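# Drive the utility cart into the yellow parking bay

## Task

Bring the utility cart to rest in the yellow-taped bay so that each of its four wheels sits fully inside the tape and none touches the tape itself. Whatever load the cart carries must stay on it, and no part of the load may overhang the cart's edges. The robot must not fall or finish leaning, or the task fails. The cart must stay parked without the robot holding it; if only the robot's grip keeps it there at the end, the task is not done.

## Robot and tools

ROBOT. A Rainbow Robotics RB-Y1: a wheeled base (two drive wheels, two rear casters, 0.66 m long, 0.58 m wide, front edge 0.10 m ahead of the drive axle), a folding leg and torso, two 7-joint arms with parallel grippers, and a head. It cannot drive sideways. A bent leg may reach past the base's front edge.

FRAMES. Base frame: origin on the floor between the drive wheels, x forward, y left, z up. The reported chest, left_hand and right_hand points are in this frame; a hand point is the spot between its finger pads, fingers along the hand's -z, closing along its x. Printed hand positions drift from reality, most at full reach. The odometry frame is where the base started; base_odometry only counts wheel rotation, so slip looks like travel. Heading is positive to the left, -3.142 to 3.142.

execute_actions. Argument "actions" is a list holding one action or nothing (empty list = just report state and images). An action may contain:
- "base": exactly one of {"translate_m": d}, a straight drive offset in metres from the base's current spot, forward positive, -3 to 3; or {"rotate_rad": d}, an in-place turn offset in radians, counter-clockwise (left) positive, -3.2 to 3.2. A drive or turn needing over 8.667 s at its top speed is refused.
- "joints": a single object of absolute targets keyed by joint name, covering both arms, torso and head. Radians, except grippers in metres of opening. Ranges: torso_squat_rad 0 to 1.2 (bigger lowers the level chest); torso_shift_rad -0.3 to 0.6 (positive pushes hips forward); torso_pitch_rad -0.2 to 1.4 (positive leans forward); torso_yaw_rad -1.5 to 1.5 (positive left). Per arm (left_/right_ prefix): shoulder_pitch -2.356 to 2.356 (0 hanging, negative raises forward); shoulder_roll left 0 to 3.141, right -3.141 to 0 (away from the body lifts the arm sideways); shoulder_yaw -2.094 to 2.094; elbow -2.617 to 0.01 (negative bends); forearm_roll -3.141 to 3.141; wrist_pitch -1.57 to 1.919 (negative tips hand forward); hand_roll -2.705 to 2.705; gripper_m 0 to 0.1. Yaw and roll signs are the same on both arms (positive = left / counter-clockwise from above). head_pan_rad -0.523 to 0.523 (left positive), head_tilt_rad -0.35 to 1.57 (down positive). Tolerance is ±0.02 rad, ±0.004 m for grippers.
- "speeds": lower caps for this action, translate_m 0.05 to 0.4 m/s, rotate_rad 0.1 to 1.509 rad/s (the maxima are defaults).
- "min_time_s": 0.1 to 8, minimum duration for each arm and head motion.
Torso combined limits: squat+shift <= 1.52; squat-shift+pitch <= 1.57; shift+0.5 pitch-0.4 squat <= 0.7; shift+0.3 pitch-0.5 squat <= 0.39; breaking one leaves commanded torso joints short and "off_target".
"cameras": list from head_camera, left_wrist_camera, right_wrist_camera, all; omitted or null gives all, [] gives none. Unknown keys, bad names or out-of-range numbers refuse the whole call with no motion.

wait: "seconds" 0 to 10; commands nothing new, returns state and images.
zoom_image: "camera" plus "region" [x0, y0, x1, y1] in pixels of that camera's latest full image (origin top-left, at most 504 by 504). head_camera is 896x504, wrist cameras 644x364.
finished_scene: "scene" = current scene number; ends it permanently once the last command has been held, and reports success.

RESULTS. base_status and joint_status tell how each motion of the last accepted action ended: "done"; "off_target" (resting short, maybe still pushing); "contact_stop"; "time_out"; "limit_stop_at_<name>"; "stopped_with_arm"; "limit_stop_at_own_body" (self-collision guard, nothing pushing; move arm and torso apart). A contact stop, timeout or arm-induced stop freezes the whole group (torso group, or one arm's seven joints) and drops its targets. "joint command not followed" with a "cause:" line means an arm's targets were held back by the collision check; the gripper still moves, and withheld targets may be retried until fixed. on_its_own lists uncommanded parts; "held at" is a target, not a position. A "pictures" line gives image order. An unnamed joint may still push toward an older target without being reported. If a call reports a stop, later movement calls in the same reply are skipped.

AVOID. The base never stops on contact and may keep shoving furniture; a leg hitting furniture can slide the robot backward while reporting "done". After any stop, first back the arm off in its own action, then the torso. If both hands hold one object and the torso contact-stops at once with nothing in the way, resend every arm joint at its current reading, then the torso. Never let the arms strike or press each other (grippers included). Arm torque reaching a load limit (shoulders 61.6, elbow 31.6, wrist joints 22 N m, held weight counted) halts everything for 10 s. Arms are rated 3 kg; heavy weight far forward can tip the robot with no stop. To grip, command an opening at least 0.005 m under the object's width ("off_target" is then expected). Holding loads heats motors: MOTOR HOT above 65 °C, OVER-TEMPERATURE FAULT and braking at 80 °C. Avoid drops, slips, slams and hard pushes; objects may be nudged by outside pushes. Camera calibration is approximate, worst for wrist cameras at long reach.

Each tool is called by a JSON object that holds its "fn" and its "kwargs".

## Session

{"fn": "execute_actions", "kwargs": {"actions": []}}

Scene clock: 0.00 s.
base_odometry: x=+0.000 y=+0.000 heading=+0.000 (m, m, rad; odometry frame)
base_status: not commanded
joint_positions: torso_squat_rad=+0.350 torso_shift_rad=-0.001 torso_pitch_rad=-0.001 torso_yaw_rad=+0.000 left_shoulder_pitch_rad=+0.018 left_shoulder_roll_rad=+0.014 left_shoulder_yaw_rad=-0.047 left_elbow_rad=-0.120 left_forearm_roll_rad=+0.042 left_wrist_pitch_rad=+0.011 left_hand_roll_rad=+0.029 left_gripper_m=+0.099 right_shoulder_pitch_rad=-0.019 right_shoulder_roll_rad=-0.054 right_shoulder_yaw_rad=-0.018 right_elbow_rad=-0.230 right_forearm_roll_rad=+0.014 right_wrist_pitch_rad=-0.012 right_hand_roll_rad=-0.028 right_gripper_m=+0.101 head_pan_rad=+0.001 head_tilt_rad=+0.400
joint_status: not commanded
chest: x=-0.2288 y=+0.0007 z=+1.2475 quat_wxyz=(+1.000, +0.000, +0.000, +0.000) (m; base frame)
left_hand: x=-0.1857 y=+0.2288 z=+0.5635 quat_wxyz=(+0.999, +0.004, -0.046, +0.015) (m; base frame)
right_hand: x=-0.1005 y=-0.2618 z=+0.5749 quat_wxyz=(+0.991, -0.027, -0.130, -0.010) (m; base frame)
pictures: head_camera, left_wrist_camera, right_wrist_camera
Images, in order (width x height): head_camera 896x504, left_wrist_camera 644x364, right_wrist_camera 644x364.

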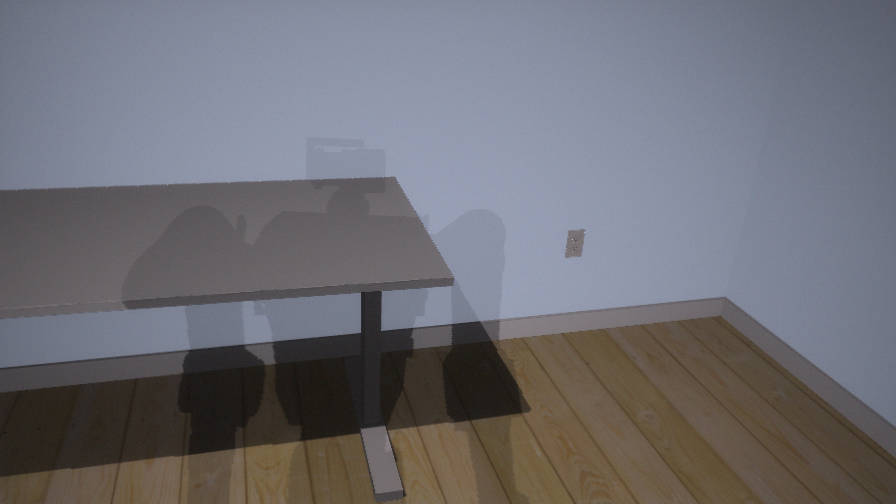

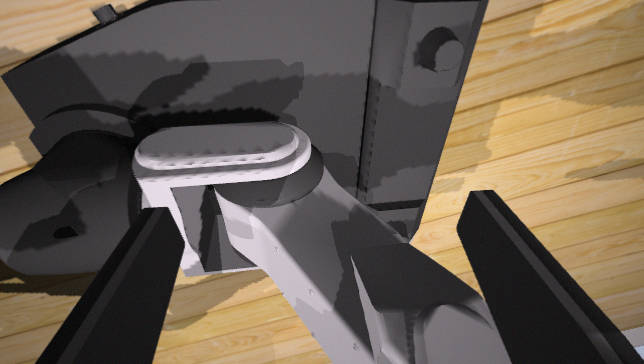

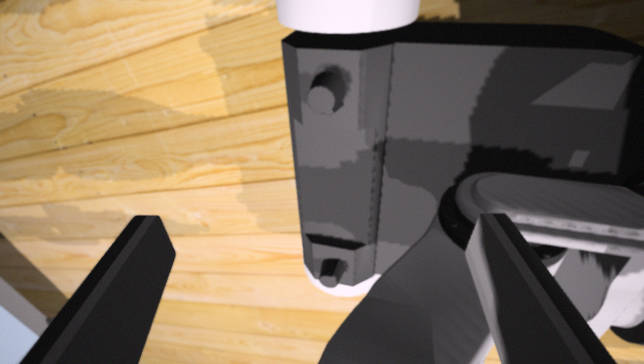

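{"fn": "execute_actions", "kwargs": {"actions": [{"joints": {"torso_yaw_rad": 0.8, "head_pan_rad": 0.5}}], "cameras": ["head_camera"]}}

{"fn": "execute_actions", "kwargs": {"actions": [{"joints": {"torso_yaw_rad": 1.5, "head_pan_rad": 0.52, "head_tilt_rad": 0.5}}], "cameras": ["head_camera"]}}

Scene clock: 9.47 s.
base_odometry: x=+0.000 y=+0.000 heading=+0.000 (m, m, rad; odometry frame)
base_status: not commanded
joint_positions: torso_squat_rad=+0.350 torso_shift_rad=-0.001 torso_pitch_rad=-0.001 torso_yaw_rad=+0.800 left_shoulder_pitch_rad=+0.018 left_shoulder_roll_rad=+0.014 left_shoulder_yaw_rad=-0.047 left_elbow_rad=-0.120 left_forearm_roll_rad=+0.042 left_wrist_pitch_rad=+0.011 left_hand_roll_rad=+0.029 left_gripper_m=+0.099 right_shoulder_pitch_rad=-0.019 right_shoulder_roll_rad=-0.054 right_shoulder_yaw_rad=-0.018 right_elbow_rad=-0.230 right_forearm_roll_rad=+0.014 right_wrist_pitch_rad=-0.012 right_hand_roll_rad=-0.028 right_gripper_m=+0.101 head_pan_rad=+0.500 head_tilt_rad=+0.400
joint_status: all done
chest: x=-0.2288 y=+0.0007 z=+1.2475 quat_wxyz=(+0.921, +0.000, +0.000, +0.389) (m; base frame)
left_hand: x=-0.3626 y=+0.1901 z=+0.5634 quat_wxyz=(+0.914, +0.021, -0.041, +0.402) (m; base frame)
right_hand: x=+0.0487 y=-0.0905 z=+0.5749 quat_wxyz=(+0.917, +0.026, -0.130, +0.377) (m; base frame)
pictures: head_camera
camera_calibration (this result's frames):
head_camera: T_world_to_cam=[[0.963797, -0.262509, 0.0467426, 0.13823], [-0.0744445, -0.433255, -0.898192, 1.35437], [0.256035, 0.862195, -0.437112, 0.616551], [0, 0, 0, 1]] pos_world=[-0.190259, 0.0914882, 1.47953]
Images, in order (width x height): head_camera 896x504.

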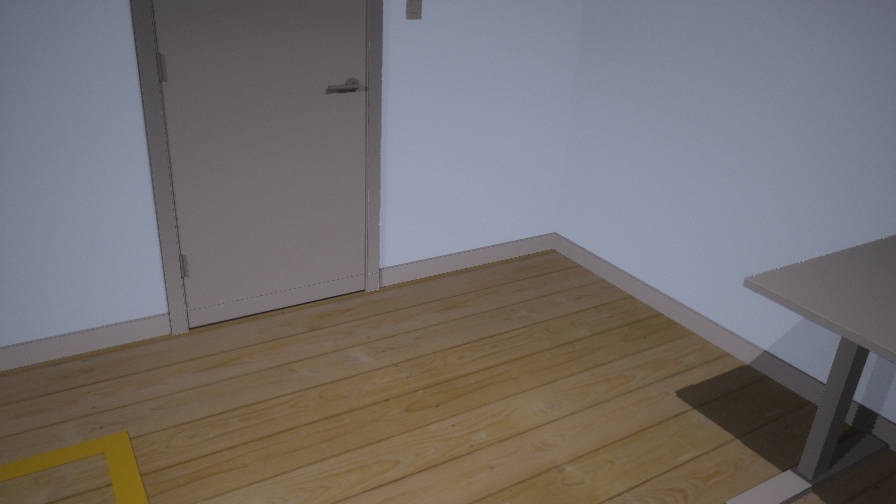

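Scene clock: 10.60 s.
base_odometry: x=+0.000 y=+0.000 heading=+0.000 (m, m, rad; odometry frame)
base_status: not commanded
joint_positions: torso_squat_rad=+0.350 torso_shift_rad=-0.001 torso_pitch_rad=-0.001 torso_yaw_rad=+1.094 left_shoulder_pitch_rad=+0.019 left_shoulder_roll_rad=+0.014 left_shoulder_yaw_rad=-0.047 left_elbow_rad=-0.120 left_forearm_roll_rad=+0.042 left_wrist_pitch_rad=+0.011 left_hand_roll_rad=+0.029 left_gripper_m=+0.099 right_shoulder_pitch_rad=-0.019 right_shoulder_roll_rad=-0.054 right_shoulder_yaw_rad=-0.018 right_elbow_rad=-0.230 right_forearm_roll_rad=+0.014 right_wrist_pitch_rad=-0.012 right_hand_roll_rad=-0.028 right_gripper_m=+0.101 head_pan_rad=+0.520 head_tilt_rad=+0.500
joint_status: torso_yaw_rad limit_stop_at_own_body (moved +0.294 of +0.700); the others done
on_its_own: torso_yaw_rad is held at +1.094, not at your +1.500, since a limit_stop_at_own_body
chest: x=-0.2288 y=+0.0007 z=+1.2475 quat_wxyz=(+0.854, +0.000, +0.000, +0.520) (m; base frame)
left_hand: x=-0.4121 y=+0.1429 z=+0.5634 quat_wxyz=(+0.845, +0.027, -0.037, +0.532) (m; base frame)
right_hand: x=+0.0632 y=-0.0059 z=+0.5749 quat_wxyz=(+0.852, +0.045, -0.125, +0.507) (m; base frame)
pictures: head_camera
camera_calibration (this result's frames):
head_camera: T_world_to_cam=[[0.997538, 0.0530988, 0.0458156, 0.146552], [0.0668566, -0.52266, -0.849916, 1.31848], [-0.0211835, 0.850886, -0.524923, 0.68131], [0, 0, 0, 1]] pos_world=[-0.219907, 0.101619, 1.47152]
Images, in order (width x height): head_camera 896x504.

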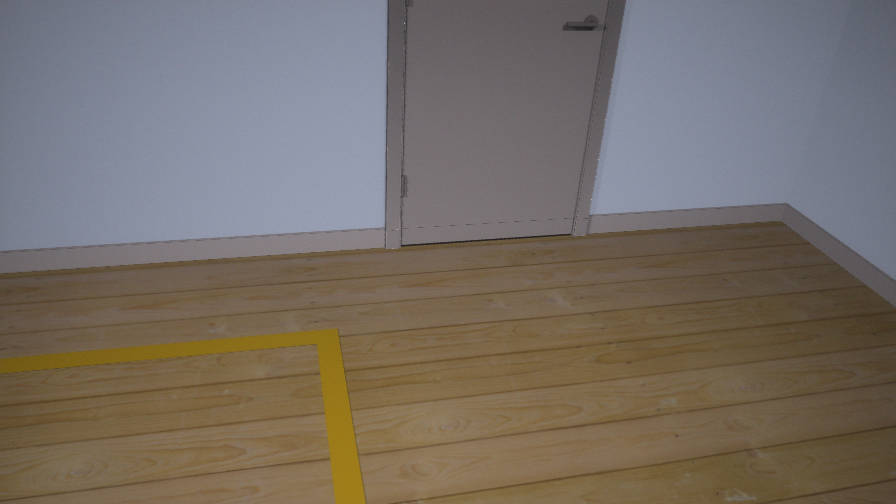

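{"fn": "execute_actions", "kwargs": {"actions": [{"base": {"rotate_rad": 1.0}}], "cameras": ["head_camera"]}}

Scene clock: 32.27 s.
base_odometry: x=+0.000 y=+0.000 heading=+1.000 (m, m, rad; odometry frame)
base_status: done
joint_positions: torso_squat_rad=+0.350 torso_shift_rad=-0.001 torso_pitch_rad=-0.001 torso_yaw_rad=+1.094 left_shoulder_pitch_rad=+0.018 left_shoulder_roll_rad=+0.014 left_shoulder_yaw_rad=-0.047 left_elbow_rad=-0.120 left_forearm_roll_rad=+0.042 left_wrist_pitch_rad=+0.011 left_hand_roll_rad=+0.029 left_gripper_m=+0.099 right_shoulder_pitch_rad=-0.019 right_shoulder_roll_rad=-0.054 right_shoulder_yaw_rad=-0.018 right_elbow_rad=-0.230 right_forearm_roll_rad=+0.014 right_wrist_pitch_rad=-0.012 right_hand_roll_rad=-0.028 right_gripper_m=+0.101 head_pan_rad=+0.520 head_tilt_rad=+0.500
joint_status: not commanded
on_its_own: torso_yaw_rad is held at +1.094, not at your +1.500, since a limit_stop_at_own_body
chest: x=-0.2288 y=+0.0007 z=+1.2475 quat_wxyz=(+0.854, +0.000, +0.000, +0.520) (m; base frame)
left_hand: x=-0.4120 y=+0.1430 z=+0.5634 quat_wxyz=(+0.845, +0.027, -0.037, +0.532) (m; base frame)
right_hand: x=+0.0631 y=-0.0059 z=+0.5749 quat_wxyz=(+0.852, +0.045, -0.125, +0.507) (m; base frame)
pictures: head_camera
camera_calibration (this result's frames):
head_camera: T_world_to_cam=[[0.997539, 0.0530715, 0.0458157, 0.146552], [0.0668424, -0.522662, -0.849915, 1.31848], [-0.0211601, 0.850886, -0.524924, 0.681316], [0, 0, 0, 1]] pos_world=[-0.219905, 0.101619, 1.47152]
Images, in order (width x height): head_camera 896x504.

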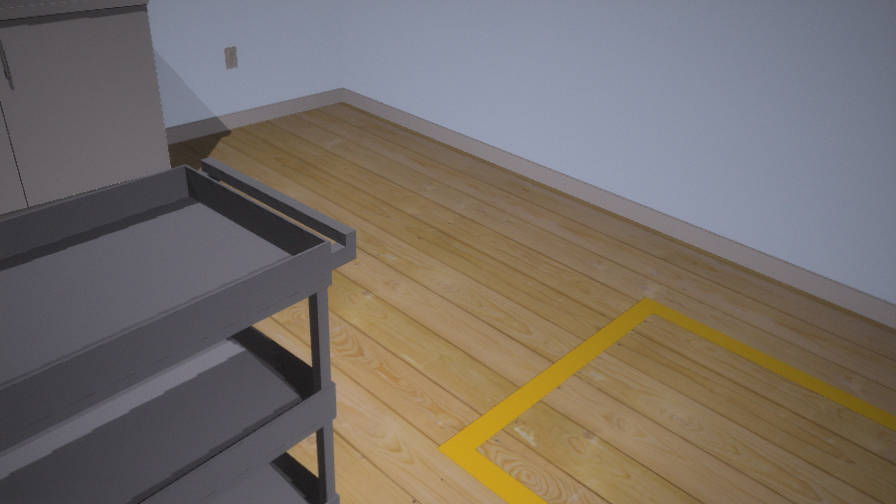

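{"fn": "execute_actions", "kwargs": {"actions": [{"base": {"rotate_rad": 1.6}, "joints": {"torso_yaw_rad": 0, "head_pan_rad": 0.5, "head_tilt_rad": 0.7}}], "cameras": ["head_camera"]}}

{"fn": "execute_actions", "kwargs": {"actions": [{"joints": {"head_pan_rad": -0.3, "head_tilt_rad": 0.75}}], "cameras": ["head_camera"]}}

Scene clock: 44.67 s.
base_odometry: x=+0.000 y=+0.000 heading=+2.599 (m, m, rad; odometry frame)
base_status: done
joint_positions: torso_squat_rad=+0.350 torso_shift_rad=-0.001 torso_pitch_rad=-0.001 torso_yaw_rad=+0.000 left_shoulder_pitch_rad=+0.018 left_shoulder_roll_rad=+0.014 left_shoulder_yaw_rad=-0.047 left_elbow_rad=-0.120 left_forearm_roll_rad=+0.042 left_wrist_pitch_rad=+0.011 left_hand_roll_rad=+0.029 left_gripper_m=+0.099 right_shoulder_pitch_rad=-0.019 right_shoulder_roll_rad=-0.054 right_shoulder_yaw_rad=-0.018 right_elbow_rad=-0.230 right_forearm_roll_rad=+0.014 right_wrist_pitch_rad=-0.012 right_hand_roll_rad=-0.028 right_gripper_m=+0.101 head_pan_rad=+0.500 head_tilt_rad=+0.700
joint_status: all done
chest: x=-0.2288 y=+0.0007 z=+1.2475 quat_wxyz=(+1.000, +0.000, +0.000, +0.000) (m; base frame)
left_hand: x=-0.1857 y=+0.2288 z=+0.5635 quat_wxyz=(+0.999, +0.004, -0.046, +0.015) (m; base frame)
right_hand: x=-0.1005 y=-0.2617 z=+0.5749 quat_wxyz=(+0.991, -0.027, -0.130, -0.010) (m; base frame)
pictures: head_camera
camera_calibration (this result's frames):
head_camera: T_world_to_cam=[[0.494961, -0.867829, 0.043433, 0.03596], [-0.57805, -0.366183, -0.729225, 0.999185], [0.648747, 0.335831, -0.682895, 1.06597], [0, 0, 0, 1]] pos_world=[-0.131762, 0.0391073, 1.45501]
Images, in order (width x height): head_camera 896x504.

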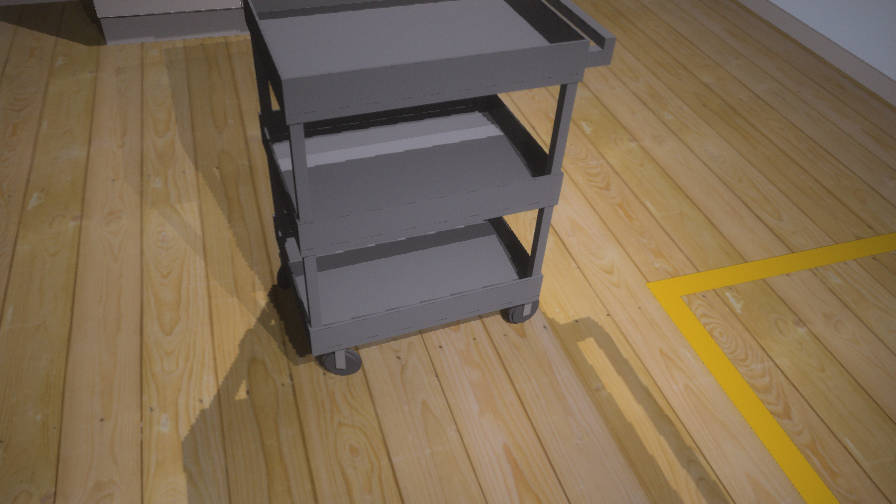

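Scene clock: 45.87 s.
base_odometry: x=+0.000 y=+0.000 heading=+2.599 (m, m, rad; odometry frame)
base_status: not commanded
joint_positions: torso_squat_rad=+0.350 torso_shift_rad=-0.001 torso_pitch_rad=-0.001 torso_yaw_rad=+0.000 left_shoulder_pitch_rad=+0.018 left_shoulder_roll_rad=+0.014 left_shoulder_yaw_rad=-0.047 left_elbow_rad=-0.120 left_forearm_roll_rad=+0.042 left_wrist_pitch_rad=+0.011 left_hand_roll_rad=+0.029 left_gripper_m=+0.099 right_shoulder_pitch_rad=-0.019 right_shoulder_roll_rad=-0.054 right_shoulder_yaw_rad=-0.018 right_elbow_rad=-0.230 right_forearm_roll_rad=+0.014 right_wrist_pitch_rad=-0.012 right_hand_roll_rad=-0.028 right_gripper_m=+0.101 head_pan_rad=-0.300 head_tilt_rad=+0.750
joint_status: all done
chest: x=-0.2288 y=+0.0007 z=+1.2475 quat_wxyz=(+1.000, +0.000, +0.000, +0.000) (m; base frame)
left_hand: x=-0.1857 y=+0.2288 z=+0.5635 quat_wxyz=(+0.999, +0.004, -0.046, +0.015) (m; base frame)
right_hand: x=-0.1005 y=-0.2617 z=+0.5749 quat_wxyz=(+0.991, -0.027, -0.130, -0.010) (m; base frame)
pictures: head_camera
camera_calibration (this result's frames):
head_camera: T_world_to_cam=[[-0.275715, -0.960316, 0.0421323, -0.12155], [-0.698953, 0.1702, -0.69462, 0.923617], [0.659883, -0.220965, -0.718142, 1.11977], [0, 0, 0, 1]] pos_world=[-0.126865, -0.0264955, 1.45084]
Images, in order (width x height): head_camera 896x504.

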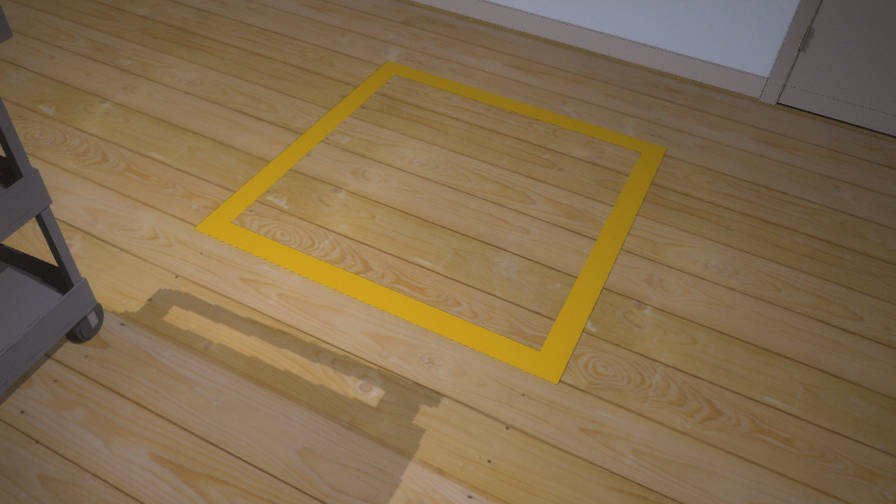

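{"fn": "execute_actions", "kwargs": {"actions": [{"joints": {"head_pan_rad": 0.5, "head_tilt_rad": 0.75}}], "cameras": ["head_camera"]}}

{"fn": "zoom_image", "kwargs": {"camera": "head_camera", "region": [240, 180, 600, 380]}}

Scene clock: 83.97 s.
base_odometry: x=+0.000 y=+0.000 heading=+2.599 (m, m, rad; odometry frame)
base_status: not commanded
joint_positions: torso_squat_rad=+0.350 torso_shift_rad=-0.001 torso_pitch_rad=-0.001 torso_yaw_rad=+0.000 left_shoulder_pitch_rad=+0.018 left_shoulder_roll_rad=+0.014 left_shoulder_yaw_rad=-0.047 left_elbow_rad=-0.120 left_forearm_roll_rad=+0.042 left_wrist_pitch_rad=+0.011 left_hand_roll_rad=+0.029 left_gripper_m=+0.099 right_shoulder_pitch_rad=-0.019 right_shoulder_roll_rad=-0.054 right_shoulder_yaw_rad=-0.018 right_elbow_rad=-0.230 right_forearm_roll_rad=+0.014 right_wrist_pitch_rad=-0.012 right_hand_roll_rad=-0.028 right_gripper_m=+0.101 head_pan_rad=+0.500 head_tilt_rad=+0.750
joint_status: all done
chest: x=-0.2288 y=+0.0007 z=+1.2475 quat_wxyz=(+1.000, +0.000, +0.000, +0.000) (m; base frame)
left_hand: x=-0.1857 y=+0.2288 z=+0.5635 quat_wxyz=(+0.999, +0.004, -0.046, +0.015) (m; base frame)
right_hand: x=-0.1005 y=-0.2617 z=+0.5749 quat_wxyz=(+0.991, -0.027, -0.130, -0.010) (m; base frame)
pictures: head_camera
camera_calibration (this result's frames):
head_camera: T_world_to_cam=[[0.496785, -0.866834, 0.0424668, 0.037735], [-0.609311, -0.383206, -0.694185, 0.942009], [0.618017, 0.318985, -0.718543, 1.11122], [0, 0, 0, 1]] pos_world=[-0.131525, 0.0392299, 1.45079]
Images, in order (width x height): head_camera 896x504.

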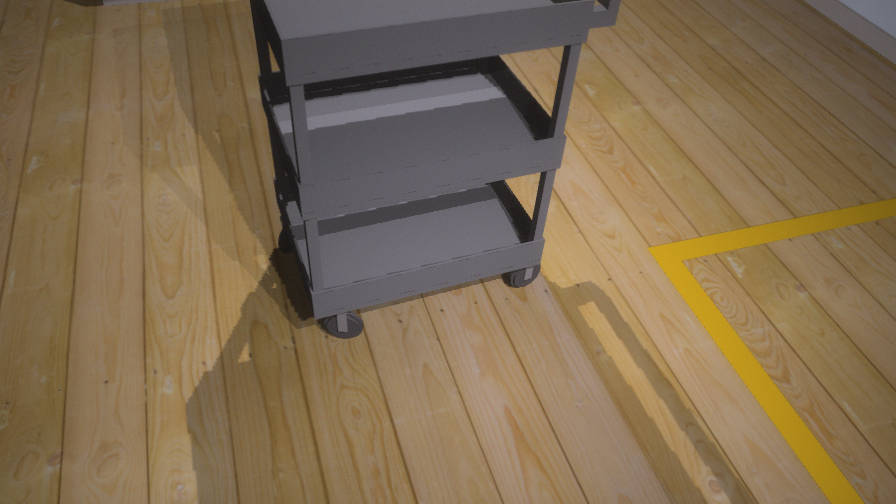

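Region (240, 180, 600, 380) of head_camera's 896x504 image, scaled by 1.400, with more detail than that image has.

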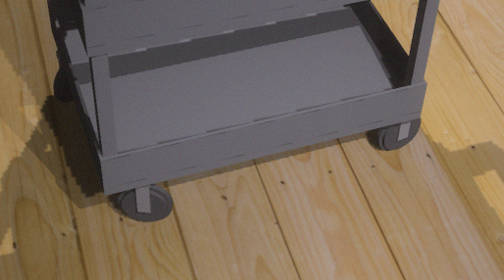

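{"fn": "execute_actions", "kwargs": {"actions": [{"base": {"rotate_rad": 0.18}, "joints": {"torso_shift_rad": 0.3, "right_shoulder_pitch_rad": -0.3, "right_shoulder_roll_rad": -0.1, "right_shoulder_yaw_rad": -0.5, "right_elbow_rad": -1.6, "right_wrist_pitch_rad": 1.9, "right_gripper_m": 0.0, "head_pan_rad": 0, "head_tilt_rad": 0.8}}], "cameras": []}}

{"fn": "execute_actions", "kwargs": {"actions": [{"base": {"translate_m": 0.79}}], "cameras": []}}

Scene clock: 185.60 s.
base_odometry: x=+0.000 y=+0.000 heading=+2.779 (m, m, rad; odometry frame)
base_status: done
joint_positions: torso_squat_rad=+0.350 torso_shift_rad=+0.300 torso_pitch_rad=+0.000 torso_yaw_rad=+0.000 left_shoulder_pitch_rad=+0.018 left_shoulder_roll_rad=+0.014 left_shoulder_yaw_rad=-0.047 left_elbow_rad=-0.120 left_forearm_roll_rad=+0.042 left_wrist_pitch_rad=+0.011 left_hand_roll_rad=+0.029 left_gripper_m=+0.099 right_shoulder_pitch_rad=-0.300 right_shoulder_roll_rad=-0.100 right_shoulder_yaw_rad=-0.500 right_elbow_rad=-1.600 right_forearm_roll_rad=+0.014 right_wrist_pitch_rad=+1.900 right_hand_roll_rad=-0.028 right_gripper_m=+0.001 head_pan_rad=+0.000 head_tilt_rad=+0.800
joint_status: all done
chest: x=-0.0338 y=+0.0007 z=+1.2181 quat_wxyz=(+1.000, +0.000, +0.000, +0.000) (m; base frame)
left_hand: x=+0.0092 y=+0.2288 z=+0.5341 quat_wxyz=(+0.999, +0.004, -0.046, +0.015) (m; base frame)
right_hand: x=+0.3057 y=-0.3513 z=+0.8673 quat_wxyz=(+0.976, +0.011, -0.003, -0.217) (m; base frame)
pictures: none
No camera images: the call's "cameras" was empty. Leave "cameras" out to get every camera's image.

Scene clock: 189.10 s.
base_odometry: x=-0.739 y=+0.280 heading=+2.779 (m, m, rad; odometry frame)
base_status: done
joint_positions: torso_squat_rad=+0.350 torso_shift_rad=+0.300 torso_pitch_rad=+0.000 torso_yaw_rad=+0.000 left_shoulder_pitch_rad=+0.018 left_shoulder_roll_rad=+0.014 left_shoulder_yaw_rad=-0.047 left_elbow_rad=-0.120 left_forearm_roll_rad=+0.042 left_wrist_pitch_rad=+0.011 left_hand_roll_rad=+0.029 left_gripper_m=+0.099 right_shoulder_pitch_rad=-0.300 right_shoulder_roll_rad=-0.100 right_shoulder_yaw_rad=-0.500 right_elbow_rad=-1.600 right_forearm_roll_rad=+0.014 right_wrist_pitch_rad=+1.900 right_hand_roll_rad=-0.028 right_gripper_m=+0.001 head_pan_rad=+0.000 head_tilt_rad=+0.800
joint_status: not commanded
chest: x=-0.0338 y=+0.0007 z=+1.2181 quat_wxyz=(+1.000, +0.000, +0.000, +0.000) (m; base frame)
left_hand: x=+0.0094 y=+0.2288 z=+0.5341 quat_wxyz=(+0.999, +0.004, -0.046, +0.015) (m; base frame)
right_hand: x=+0.3058 y=-0.3513 z=+0.8674 quat_wxyz=(+0.976, +0.011, -0.003, -0.217) (m; base frame)
pictures: none
No camera images: the call's "cameras" was empty. Leave "cameras" out to get every camera's image.

{"fn": "execute_actions", "kwargs": {"actions": [{"base": {"rotate_rad": 1.652}, "joints": {"right_elbow_rad": -2.0, "right_shoulder_yaw_rad": -0.7, "head_pan_rad": -0.5, "head_tilt_rad": 1.0}}], "cameras": ["head_camera", "right_wrist_camera"]}}

Scene clock: 206.80 s.
base_odometry: x=-0.739 y=+0.280 heading=-1.852 (m, m, rad; odometry frame)
base_status: done
joint_positions: torso_squat_rad=+0.350 torso_shift_rad=+0.300 torso_pitch_rad=+0.000 torso_yaw_rad=+0.000 left_shoulder_pitch_rad=+0.018 left_shoulder_roll_rad=+0.014 left_shoulder_yaw_rad=-0.047 left_elbow_rad=-0.120 left_forearm_roll_rad=+0.042 left_wrist_pitch_rad=+0.011 left_hand_roll_rad=+0.029 left_gripper_m=+0.099 right_shoulder_pitch_rad=-0.300 right_shoulder_roll_rad=-0.100 right_shoulder_yaw_rad=-0.700 right_elbow_rad=-2.000 right_forearm_roll_rad=+0.014 right_wrist_pitch_rad=+1.900 right_hand_roll_rad=-0.028 right_gripper_m=+0.001 head_pan_rad=-0.500 head_tilt_rad=+1.000
joint_status: all done
chest: x=-0.0338 y=+0.0007 z=+1.2181 quat_wxyz=(+1.000, +0.000, +0.000, +0.000) (m; base frame)
left_hand: x=+0.0094 y=+0.2288 z=+0.5341 quat_wxyz=(+0.999, +0.004, -0.046, +0.015) (m; base frame)
right_hand: x=+0.3200 y=-0.4264 z=+0.9755 quat_wxyz=(+0.929, -0.015, -0.196, -0.313) (m; base frame)
pictures: head_camera, right_wrist_camera
camera_calibration (this result's frames):
head_camera: T_world_to_cam=[[-0.452562, -0.891019, 0.0356686, -0.059571], [-0.782371, 0.377549, -0.49533, 0.755806], [0.427882, -0.252074, -0.867972, 1.17968], [0, 0, 0, 1]] pos_world=[0.0595954, -0.0410657, 1.40043]
right_wrist_camera: T_world_to_cam=[[-0.71277, 0.585943, -0.385525, 0.852711], [0.224422, 0.711277, 0.666123, -0.38583], [0.664525, 0.388272, -0.638475, 0.665745], [0, 0, 0, 1]] pos_world=[0.251971, -0.483699, 1.01081]
Images, in order (width x height): head_camera 896x504, right_wrist_camera 644x364.

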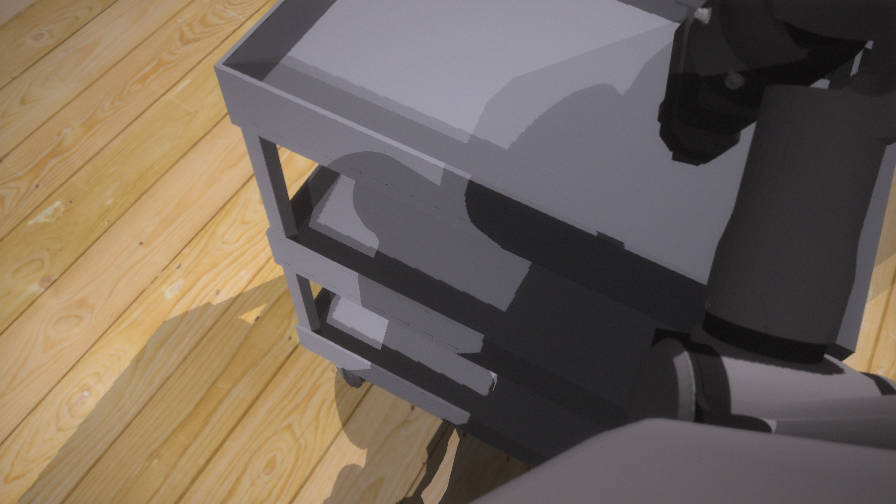

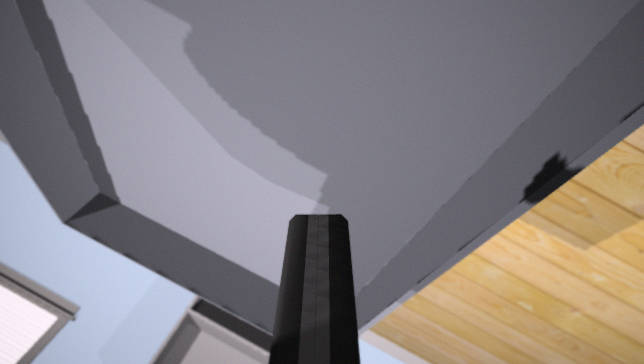

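{"fn": "execute_actions", "kwargs": {"actions": [{"joints": {"right_elbow_rad": -1.65, "right_shoulder_yaw_rad": -0.85, "right_shoulder_pitch_rad": -0.3, "right_wrist_pitch_rad": 1.9}, "min_time_s": 1}], "cameras": ["head_camera", "right_wrist_camera"]}}

Scene clock: 224.77 s.
base_odometry: x=-0.739 y=+0.280 heading=-1.852 (m, m, rad; odometry frame)
base_status: not commanded
joint_positions: torso_squat_rad=+0.350 torso_shift_rad=+0.300 torso_pitch_rad=+0.000 torso_yaw_rad=+0.000 left_shoulder_pitch_rad=+0.018 left_shoulder_roll_rad=+0.014 left_shoulder_yaw_rad=-0.047 left_elbow_rad=-0.120 left_forearm_roll_rad=+0.042 left_wrist_pitch_rad=+0.011 left_hand_roll_rad=+0.029 left_gripper_m=+0.099 right_shoulder_pitch_rad=-0.300 right_shoulder_roll_rad=-0.100 right_shoulder_yaw_rad=-0.850 right_elbow_rad=-1.650 right_forearm_roll_rad=+0.014 right_wrist_pitch_rad=+1.900 right_hand_roll_rad=-0.028 right_gripper_m=+0.001 head_pan_rad=-0.500 head_tilt_rad=+1.000
joint_status: all done
chest: x=-0.0338 y=+0.0007 z=+1.2181 quat_wxyz=(+1.000, +0.000, +0.000, +0.000) (m; base frame)
left_hand: x=+0.0094 y=+0.2288 z=+0.5341 quat_wxyz=(+0.999, +0.004, -0.046, +0.015) (m; base frame)
right_hand: x=+0.2691 y=-0.4221 z=+0.8729 quat_wxyz=(+0.924, +0.054, -0.032, -0.378) (m; base frame)
pictures: head_camera, right_wrist_camera
camera_calibration (this result's frames):
head_camera: T_world_to_cam=[[-0.452562, -0.891019, 0.0356688, -0.0595712], [-0.782371, 0.37755, -0.49533, 0.755805], [0.427882, -0.252074, -0.867972, 1.17968], [0, 0, 0, 1]] pos_world=[0.0595956, -0.0410656, 1.40043]
right_wrist_camera: T_world_to_cam=[[-0.70088, 0.712659, -0.0297434, 0.514082], [0.470149, 0.492934, 0.732104, -0.525071], [0.536402, 0.499133, -0.680543, 0.75038], [0, 0, 0, 1]] pos_world=[0.204666, -0.48208, 0.910363]
Images, in order (width x height): head_camera 896x504, right_wrist_camera 644x364.

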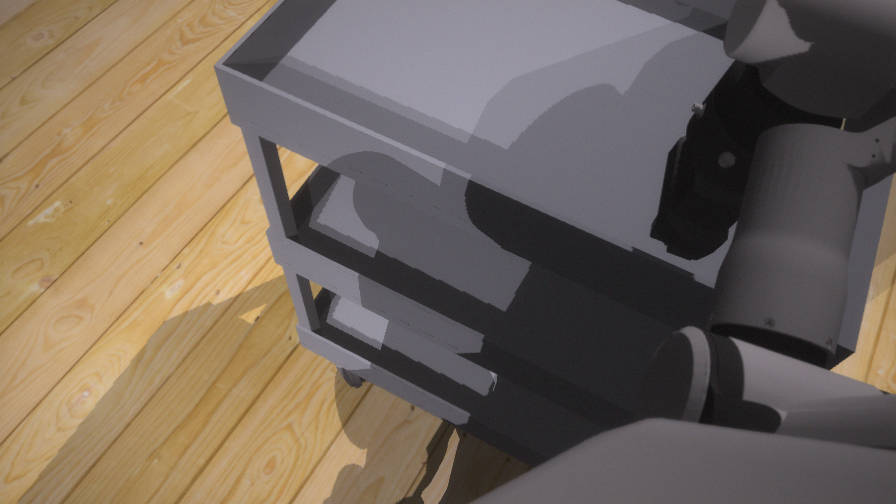

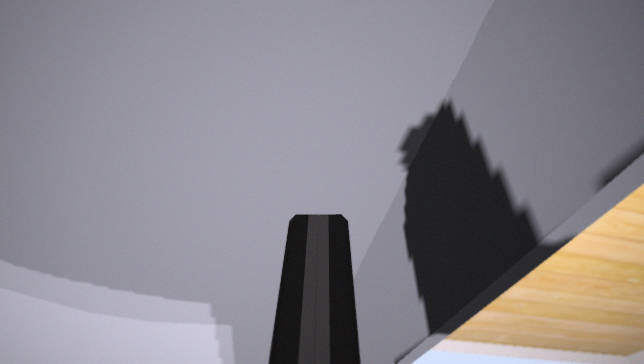

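{"fn": "execute_actions", "kwargs": {"actions": [{"joints": {"right_hand_roll_rad": 2.65, "right_elbow_rad": -1.5, "right_wrist_pitch_rad": 1.78}, "min_time_s": 1.8}], "cameras": ["head_camera", "right_wrist_camera"]}}

Scene clock: 237.67 s.
base_odometry: x=-0.739 y=+0.280 heading=-1.852 (m, m, rad; odometry frame)
base_status: not commanded
joint_positions: torso_squat_rad=+0.350 torso_shift_rad=+0.300 torso_pitch_rad=+0.000 torso_yaw_rad=+0.000 left_shoulder_pitch_rad=+0.018 left_shoulder_roll_rad=+0.014 left_shoulder_yaw_rad=-0.047 left_elbow_rad=-0.120 left_forearm_roll_rad=+0.042 left_wrist_pitch_rad=+0.011 left_hand_roll_rad=+0.029 left_gripper_m=+0.099 right_shoulder_pitch_rad=-0.300 right_shoulder_roll_rad=-0.100 right_shoulder_yaw_rad=-0.850 right_elbow_rad=-1.500 right_forearm_roll_rad=+0.014 right_wrist_pitch_rad=+1.780 right_hand_roll_rad=+2.650 right_gripper_m=+0.001 head_pan_rad=-0.500 head_tilt_rad=+1.000
joint_status: all done
chest: x=-0.0338 y=+0.0007 z=+1.2181 quat_wxyz=(+1.000, +0.000, +0.000, +0.000) (m; base frame)
left_hand: x=+0.0094 y=+0.2288 z=+0.5341 quat_wxyz=(+0.999, +0.004, -0.046, +0.015) (m; base frame)
right_hand: x=+0.2718 y=-0.4177 z=+0.8351 quat_wxyz=(+0.578, -0.004, -0.061, +0.814) (m; base frame)
pictures: head_camera, right_wrist_camera
camera_calibration (this result's frames):
head_camera: T_world_to_cam=[[-0.452562, -0.891019, 0.0356685, -0.059571], [-0.782371, 0.37755, -0.49533, 0.755806], [0.427882, -0.252074, -0.867972, 1.17968], [0, 0, 0, 1]] pos_world=[0.0595954, -0.0410658, 1.40043]
right_wrist_camera: T_world_to_cam=[[0.318335, -0.944642, -0.0794581, -0.416089], [-0.770795, -0.306719, 0.55839, -0.352424], [-0.55185, -0.116509, -0.825765, 0.880866], [0, 0, 0, 1]] pos_world=[0.346915, -0.398521, 0.891116]
Images, in order (width x height): head_camera 896x504, right_wrist_camera 644x364.

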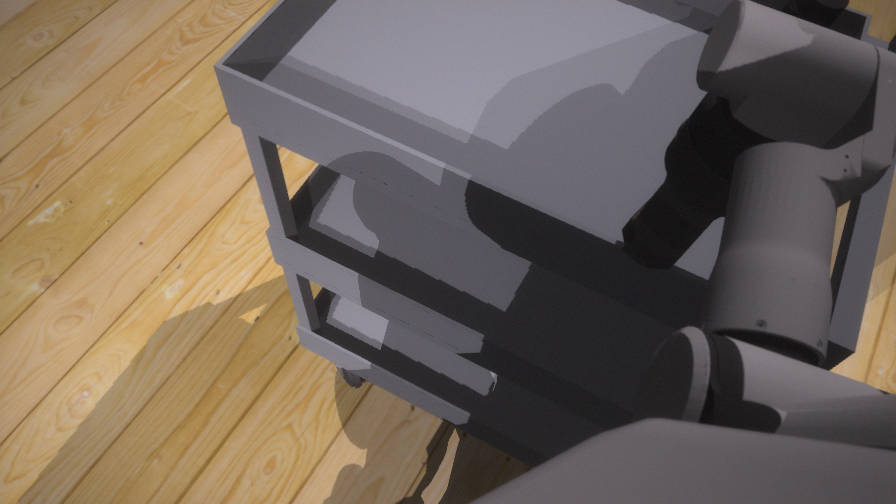

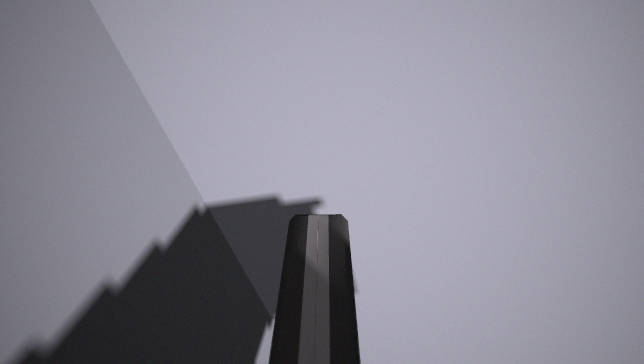

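{"fn": "execute_actions", "kwargs": {"actions": [{"base": {"translate_m": -0.5}, "speeds": {"translate_m": 0.25}, "joints": {"head_tilt_rad": 0.9, "head_pan_rad": -0.3}}], "cameras": ["head_camera", "right_wrist_camera"]}}

Scene clock: 248.37 s.
base_odometry: x=-0.600 y=+0.760 heading=-1.852 (m, m, rad; odometry frame)
base_status: done
joint_positions: torso_squat_rad=+0.350 torso_shift_rad=+0.300 torso_pitch_rad=-0.001 torso_yaw_rad=+0.000 left_shoulder_pitch_rad=+0.018 left_shoulder_roll_rad=+0.014 left_shoulder_yaw_rad=-0.047 left_elbow_rad=-0.120 left_forearm_roll_rad=+0.042 left_wrist_pitch_rad=+0.011 left_hand_roll_rad=+0.029 left_gripper_m=+0.099 right_shoulder_pitch_rad=-0.300 right_shoulder_roll_rad=-0.100 right_shoulder_yaw_rad=-0.850 right_elbow_rad=-1.500 right_forearm_roll_rad=+0.014 right_wrist_pitch_rad=+1.780 right_hand_roll_rad=+2.650 right_gripper_m=+0.001 head_pan_rad=-0.300 head_tilt_rad=+0.900
joint_status: all done
chest: x=-0.0341 y=+0.0008 z=+1.2181 quat_wxyz=(+1.000, +0.000, +0.000, +0.000) (m; base frame)
left_hand: x=+0.0092 y=+0.2288 z=+0.5341 quat_wxyz=(+0.999, +0.004, -0.046, +0.015) (m; base frame)
right_hand: x=+0.2720 y=-0.4178 z=+0.8357 quat_wxyz=(+0.578, -0.004, -0.061, +0.814) (m; base frame)
pictures: head_camera, right_wrist_camera
camera_calibration (this result's frames):
head_camera: T_world_to_cam=[[-0.270008, -0.96208, 0.0387121, -0.0616042], [-0.79023, 0.198449, -0.579789, 0.875278], [0.550121, -0.187139, -0.813847, 1.10464], [0, 0, 0, 1]] pos_world=[0.0673541, -0.0262455, 1.40886]
right_wrist_camera: T_world_to_cam=[[0.318601, -0.944646, -0.0783354, -0.417201], [-0.771436, -0.306427, 0.557663, -0.351782], [-0.550799, -0.117241, -0.826363, 0.881343], [0, 0, 0, 1]] pos_world=[0.346986, -0.398573, 0.891803]
Images, in order (width x height): head_camera 896x504, right_wrist_camera 644x364.

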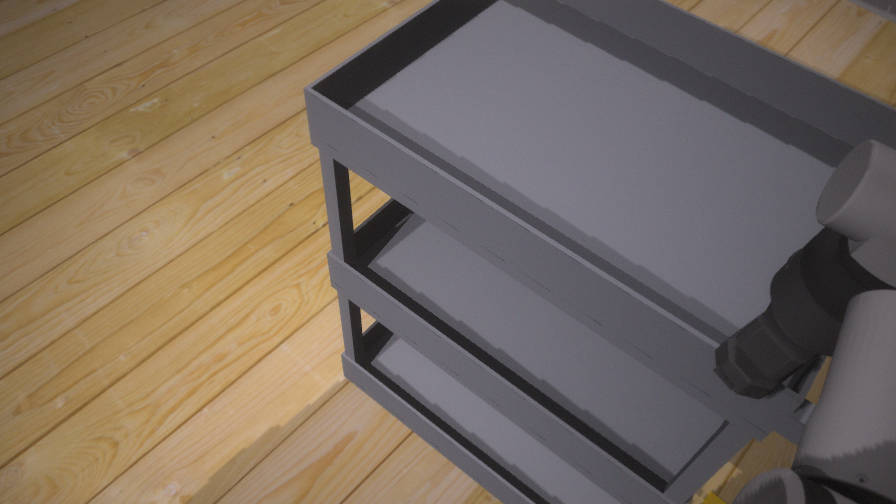

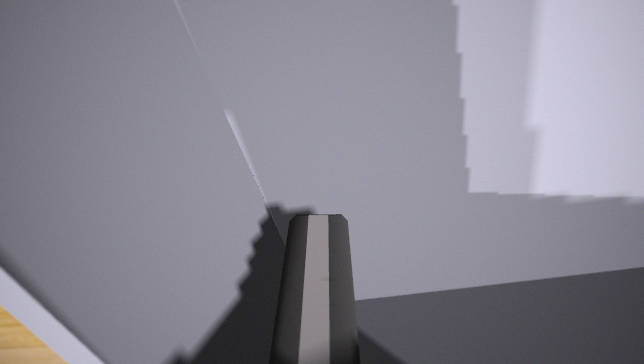

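Working. Continue.

{"fn": "execute_actions", "kwargs": {"actions": [{"base": {"translate_m": -0.9}, "speeds": {"translate_m": 0.3}, "joints": {"head_tilt_rad": 1.0, "head_pan_rad": -0.3}}], "cameras": ["head_camera"]}}

Scene clock: 258.53 s.
base_odometry: x=-0.350 y=+1.625 heading=-1.852 (m, m, rad; odometry frame)
base_status: done
joint_positions: torso_squat_rad=+0.350 torso_shift_rad=+0.300 torso_pitch_rad=-0.001 torso_yaw_rad=+0.000 left_shoulder_pitch_rad=+0.018 left_shoulder_roll_rad=+0.014 left_shoulder_yaw_rad=-0.047 left_elbow_rad=-0.120 left_forearm_roll_rad=+0.042 left_wrist_pitch_rad=+0.011 left_hand_roll_rad=+0.029 left_gripper_m=+0.099 right_shoulder_pitch_rad=-0.300 right_shoulder_roll_rad=-0.100 right_shoulder_yaw_rad=-0.850 right_elbow_rad=-1.500 right_forearm_roll_rad=+0.014 right_wrist_pitch_rad=+1.780 right_hand_roll_rad=+2.650 right_gripper_m=+0.001 head_pan_rad=-0.300 head_tilt_rad=+1.000
joint_status: all done
chest: x=-0.0339 y=+0.0007 z=+1.2181 quat_wxyz=(+1.000, +0.000, +0.000, +0.000) (m; base frame)
left_hand: x=+0.0092 y=+0.2288 z=+0.5341 quat_wxyz=(+0.999, +0.004, -0.046, +0.015) (m; base frame)
right_hand: x=+0.2720 y=-0.4178 z=+0.8353 quat_wxyz=(+0.578, -0.004, -0.061, +0.814) (m; base frame)
pictures: head_camera
camera_calibration (this result's frames):
head_camera: T_world_to_cam=[[-0.266461, -0.963178, 0.0358726, -0.0575175], [-0.841763, 0.21442, -0.495438, 0.755243], [0.469503, -0.162211, -0.867902, 1.1801], [0, 0, 0, 1]] pos_world=[0.06635, -0.0259137, 1.40045]
Images, in order (width x height): head_camera 896x504.

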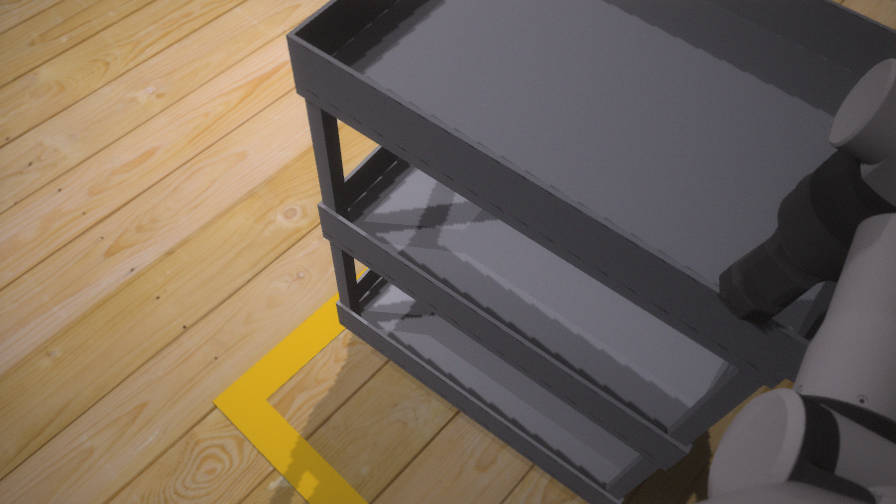

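{"fn": "execute_actions", "kwargs": {"actions": [{"base": {"rotate_rad": -0.45}, "speeds": {"rotate_rad": 0.4}, "joints": {"head_tilt_rad": 1.0, "head_pan_rad": 0.0}}], "cameras": ["head_camera"]}}

Scene clock: 286.60 s.
base_odometry: x=-0.350 y=+1.625 heading=-2.302 (m, m, rad; odometry frame)
base_status: done
joint_positions: torso_squat_rad=+0.350 torso_shift_rad=+0.300 torso_pitch_rad=+0.000 torso_yaw_rad=+0.000 left_shoulder_pitch_rad=+0.018 left_shoulder_roll_rad=+0.014 left_shoulder_yaw_rad=-0.047 left_elbow_rad=-0.120 left_forearm_roll_rad=+0.042 left_wrist_pitch_rad=+0.011 left_hand_roll_rad=+0.029 left_gripper_m=+0.099 right_shoulder_pitch_rad=-0.300 right_shoulder_roll_rad=-0.100 right_shoulder_yaw_rad=-0.850 right_elbow_rad=-1.500 right_forearm_roll_rad=+0.014 right_wrist_pitch_rad=+1.780 right_hand_roll_rad=+2.650 right_gripper_m=+0.001 head_pan_rad=+0.000 head_tilt_rad=+1.000
joint_status: all done
chest: x=-0.0338 y=+0.0007 z=+1.2181 quat_wxyz=(+1.000, +0.000, +0.000, +0.000) (m; base frame)
left_hand: x=+0.0092 y=+0.2288 z=+0.5341 quat_wxyz=(+0.999, +0.004, -0.046, +0.015) (m; base frame)
right_hand: x=+0.2721 y=-0.4174 z=+0.8351 quat_wxyz=(+0.578, -0.004, -0.061, +0.814) (m; base frame)
pictures: head_camera
camera_calibration (this result's frames):
head_camera: T_world_to_cam=[[0.0300749, -0.998898, 0.0360308, -0.054178], [-0.867694, -0.0439849, -0.49515, 0.754853], [0.496189, -0.0163721, -0.86806, 1.18044], [0, 0, 0, 1]] pos_world=[0.0708902, -0.00158985, 1.40041]
Images, in order (width x height): head_camera 896x504.

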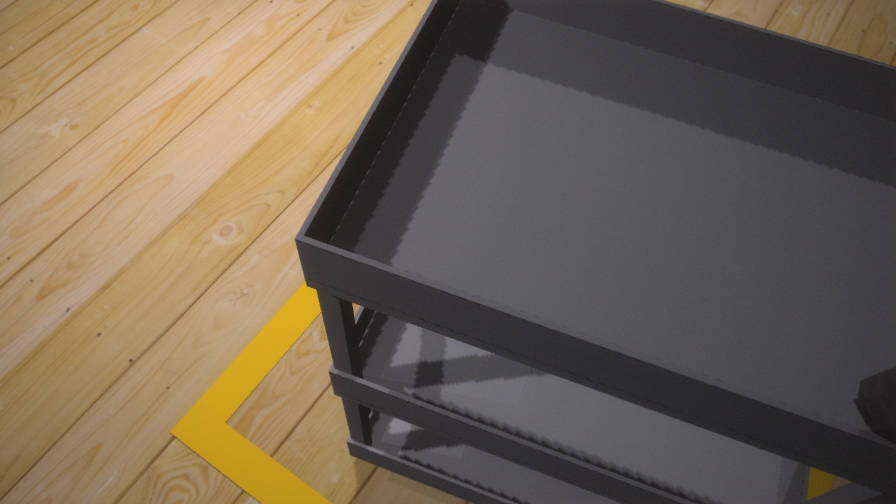

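{"fn": "execute_actions", "kwargs": {"actions": [{"joints": {"right_elbow_rad": -1.9, "right_wrist_pitch_rad": 1.9, "head_tilt_rad": 1.25, "head_pan_rad": -0.2}, "min_time_s": 1}], "cameras": ["head_camera", "left_wrist_camera"]}}

Scene clock: 308.93 s.
base_odometry: x=-0.350 y=+1.625 heading=-2.302 (m, m, rad; odometry frame)
base_status: not commanded
joint_positions: torso_squat_rad=+0.350 torso_shift_rad=+0.300 torso_pitch_rad=+0.000 torso_yaw_rad=+0.000 left_shoulder_pitch_rad=+0.018 left_shoulder_roll_rad=+0.014 left_shoulder_yaw_rad=-0.047 left_elbow_rad=-0.120 left_forearm_roll_rad=+0.042 left_wrist_pitch_rad=+0.011 left_hand_roll_rad=+0.029 left_gripper_m=+0.099 right_shoulder_pitch_rad=-0.300 right_shoulder_roll_rad=-0.100 right_shoulder_yaw_rad=-0.850 right_elbow_rad=-1.900 right_forearm_roll_rad=+0.014 right_wrist_pitch_rad=+1.900 right_hand_roll_rad=+2.650 right_gripper_m=+0.001 head_pan_rad=-0.200 head_tilt_rad=+1.250
joint_status: all done
chest: x=-0.0338 y=+0.0007 z=+1.2181 quat_wxyz=(+1.000, +0.000, +0.000, +0.000) (m; base frame)
left_hand: x=+0.0092 y=+0.2288 z=+0.5341 quat_wxyz=(+0.999, +0.004, -0.046, +0.015) (m; base frame)
right_hand: x=+0.2884 y=-0.4520 z=+0.9410 quat_wxyz=(+0.582, -0.142, -0.044, +0.800) (m; base frame)
pictures: head_camera, left_wrist_camera
camera_calibration (this result's frames):
head_camera: T_world_to_cam=[[-0.161307, -0.986524, 0.0274095, -0.0442307], [-0.952693, 0.148406, -0.26524, 0.427621], [0.257598, -0.0688979, -0.963793, 1.31342], [0, 0, 0, 1]] pos_world=[0.0619219, -0.016604, 1.3805]
left_wrist_camera: T_world_to_cam=[[0.990315, 0.000379623, 0.138838, -0.0849594], [-0.0888647, -0.766589, 0.635959, -0.129146], [0.106673, -0.642138, -0.759131, 0.634008], [0, 0, 0, 1]] pos_world=[0.00502858, 0.308151, 0.575223]
Images, in order (width x height): head_camera 896x504, left_wrist_camera 644x364.

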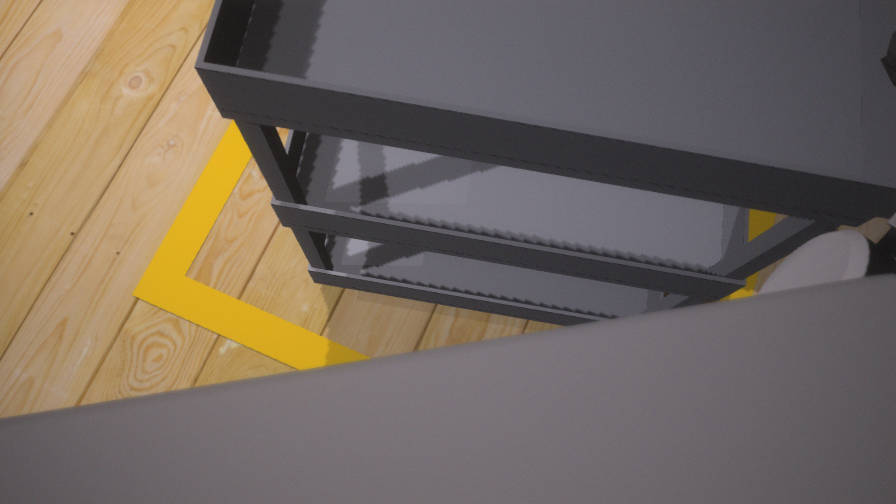

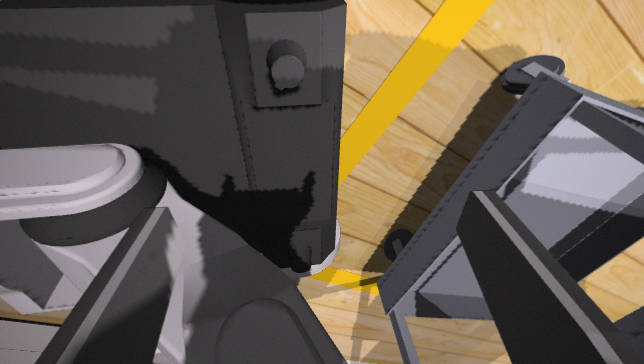

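{"fn": "finished_scene", "kwargs": {"scene": 1}}

The scene is finished: the task was done.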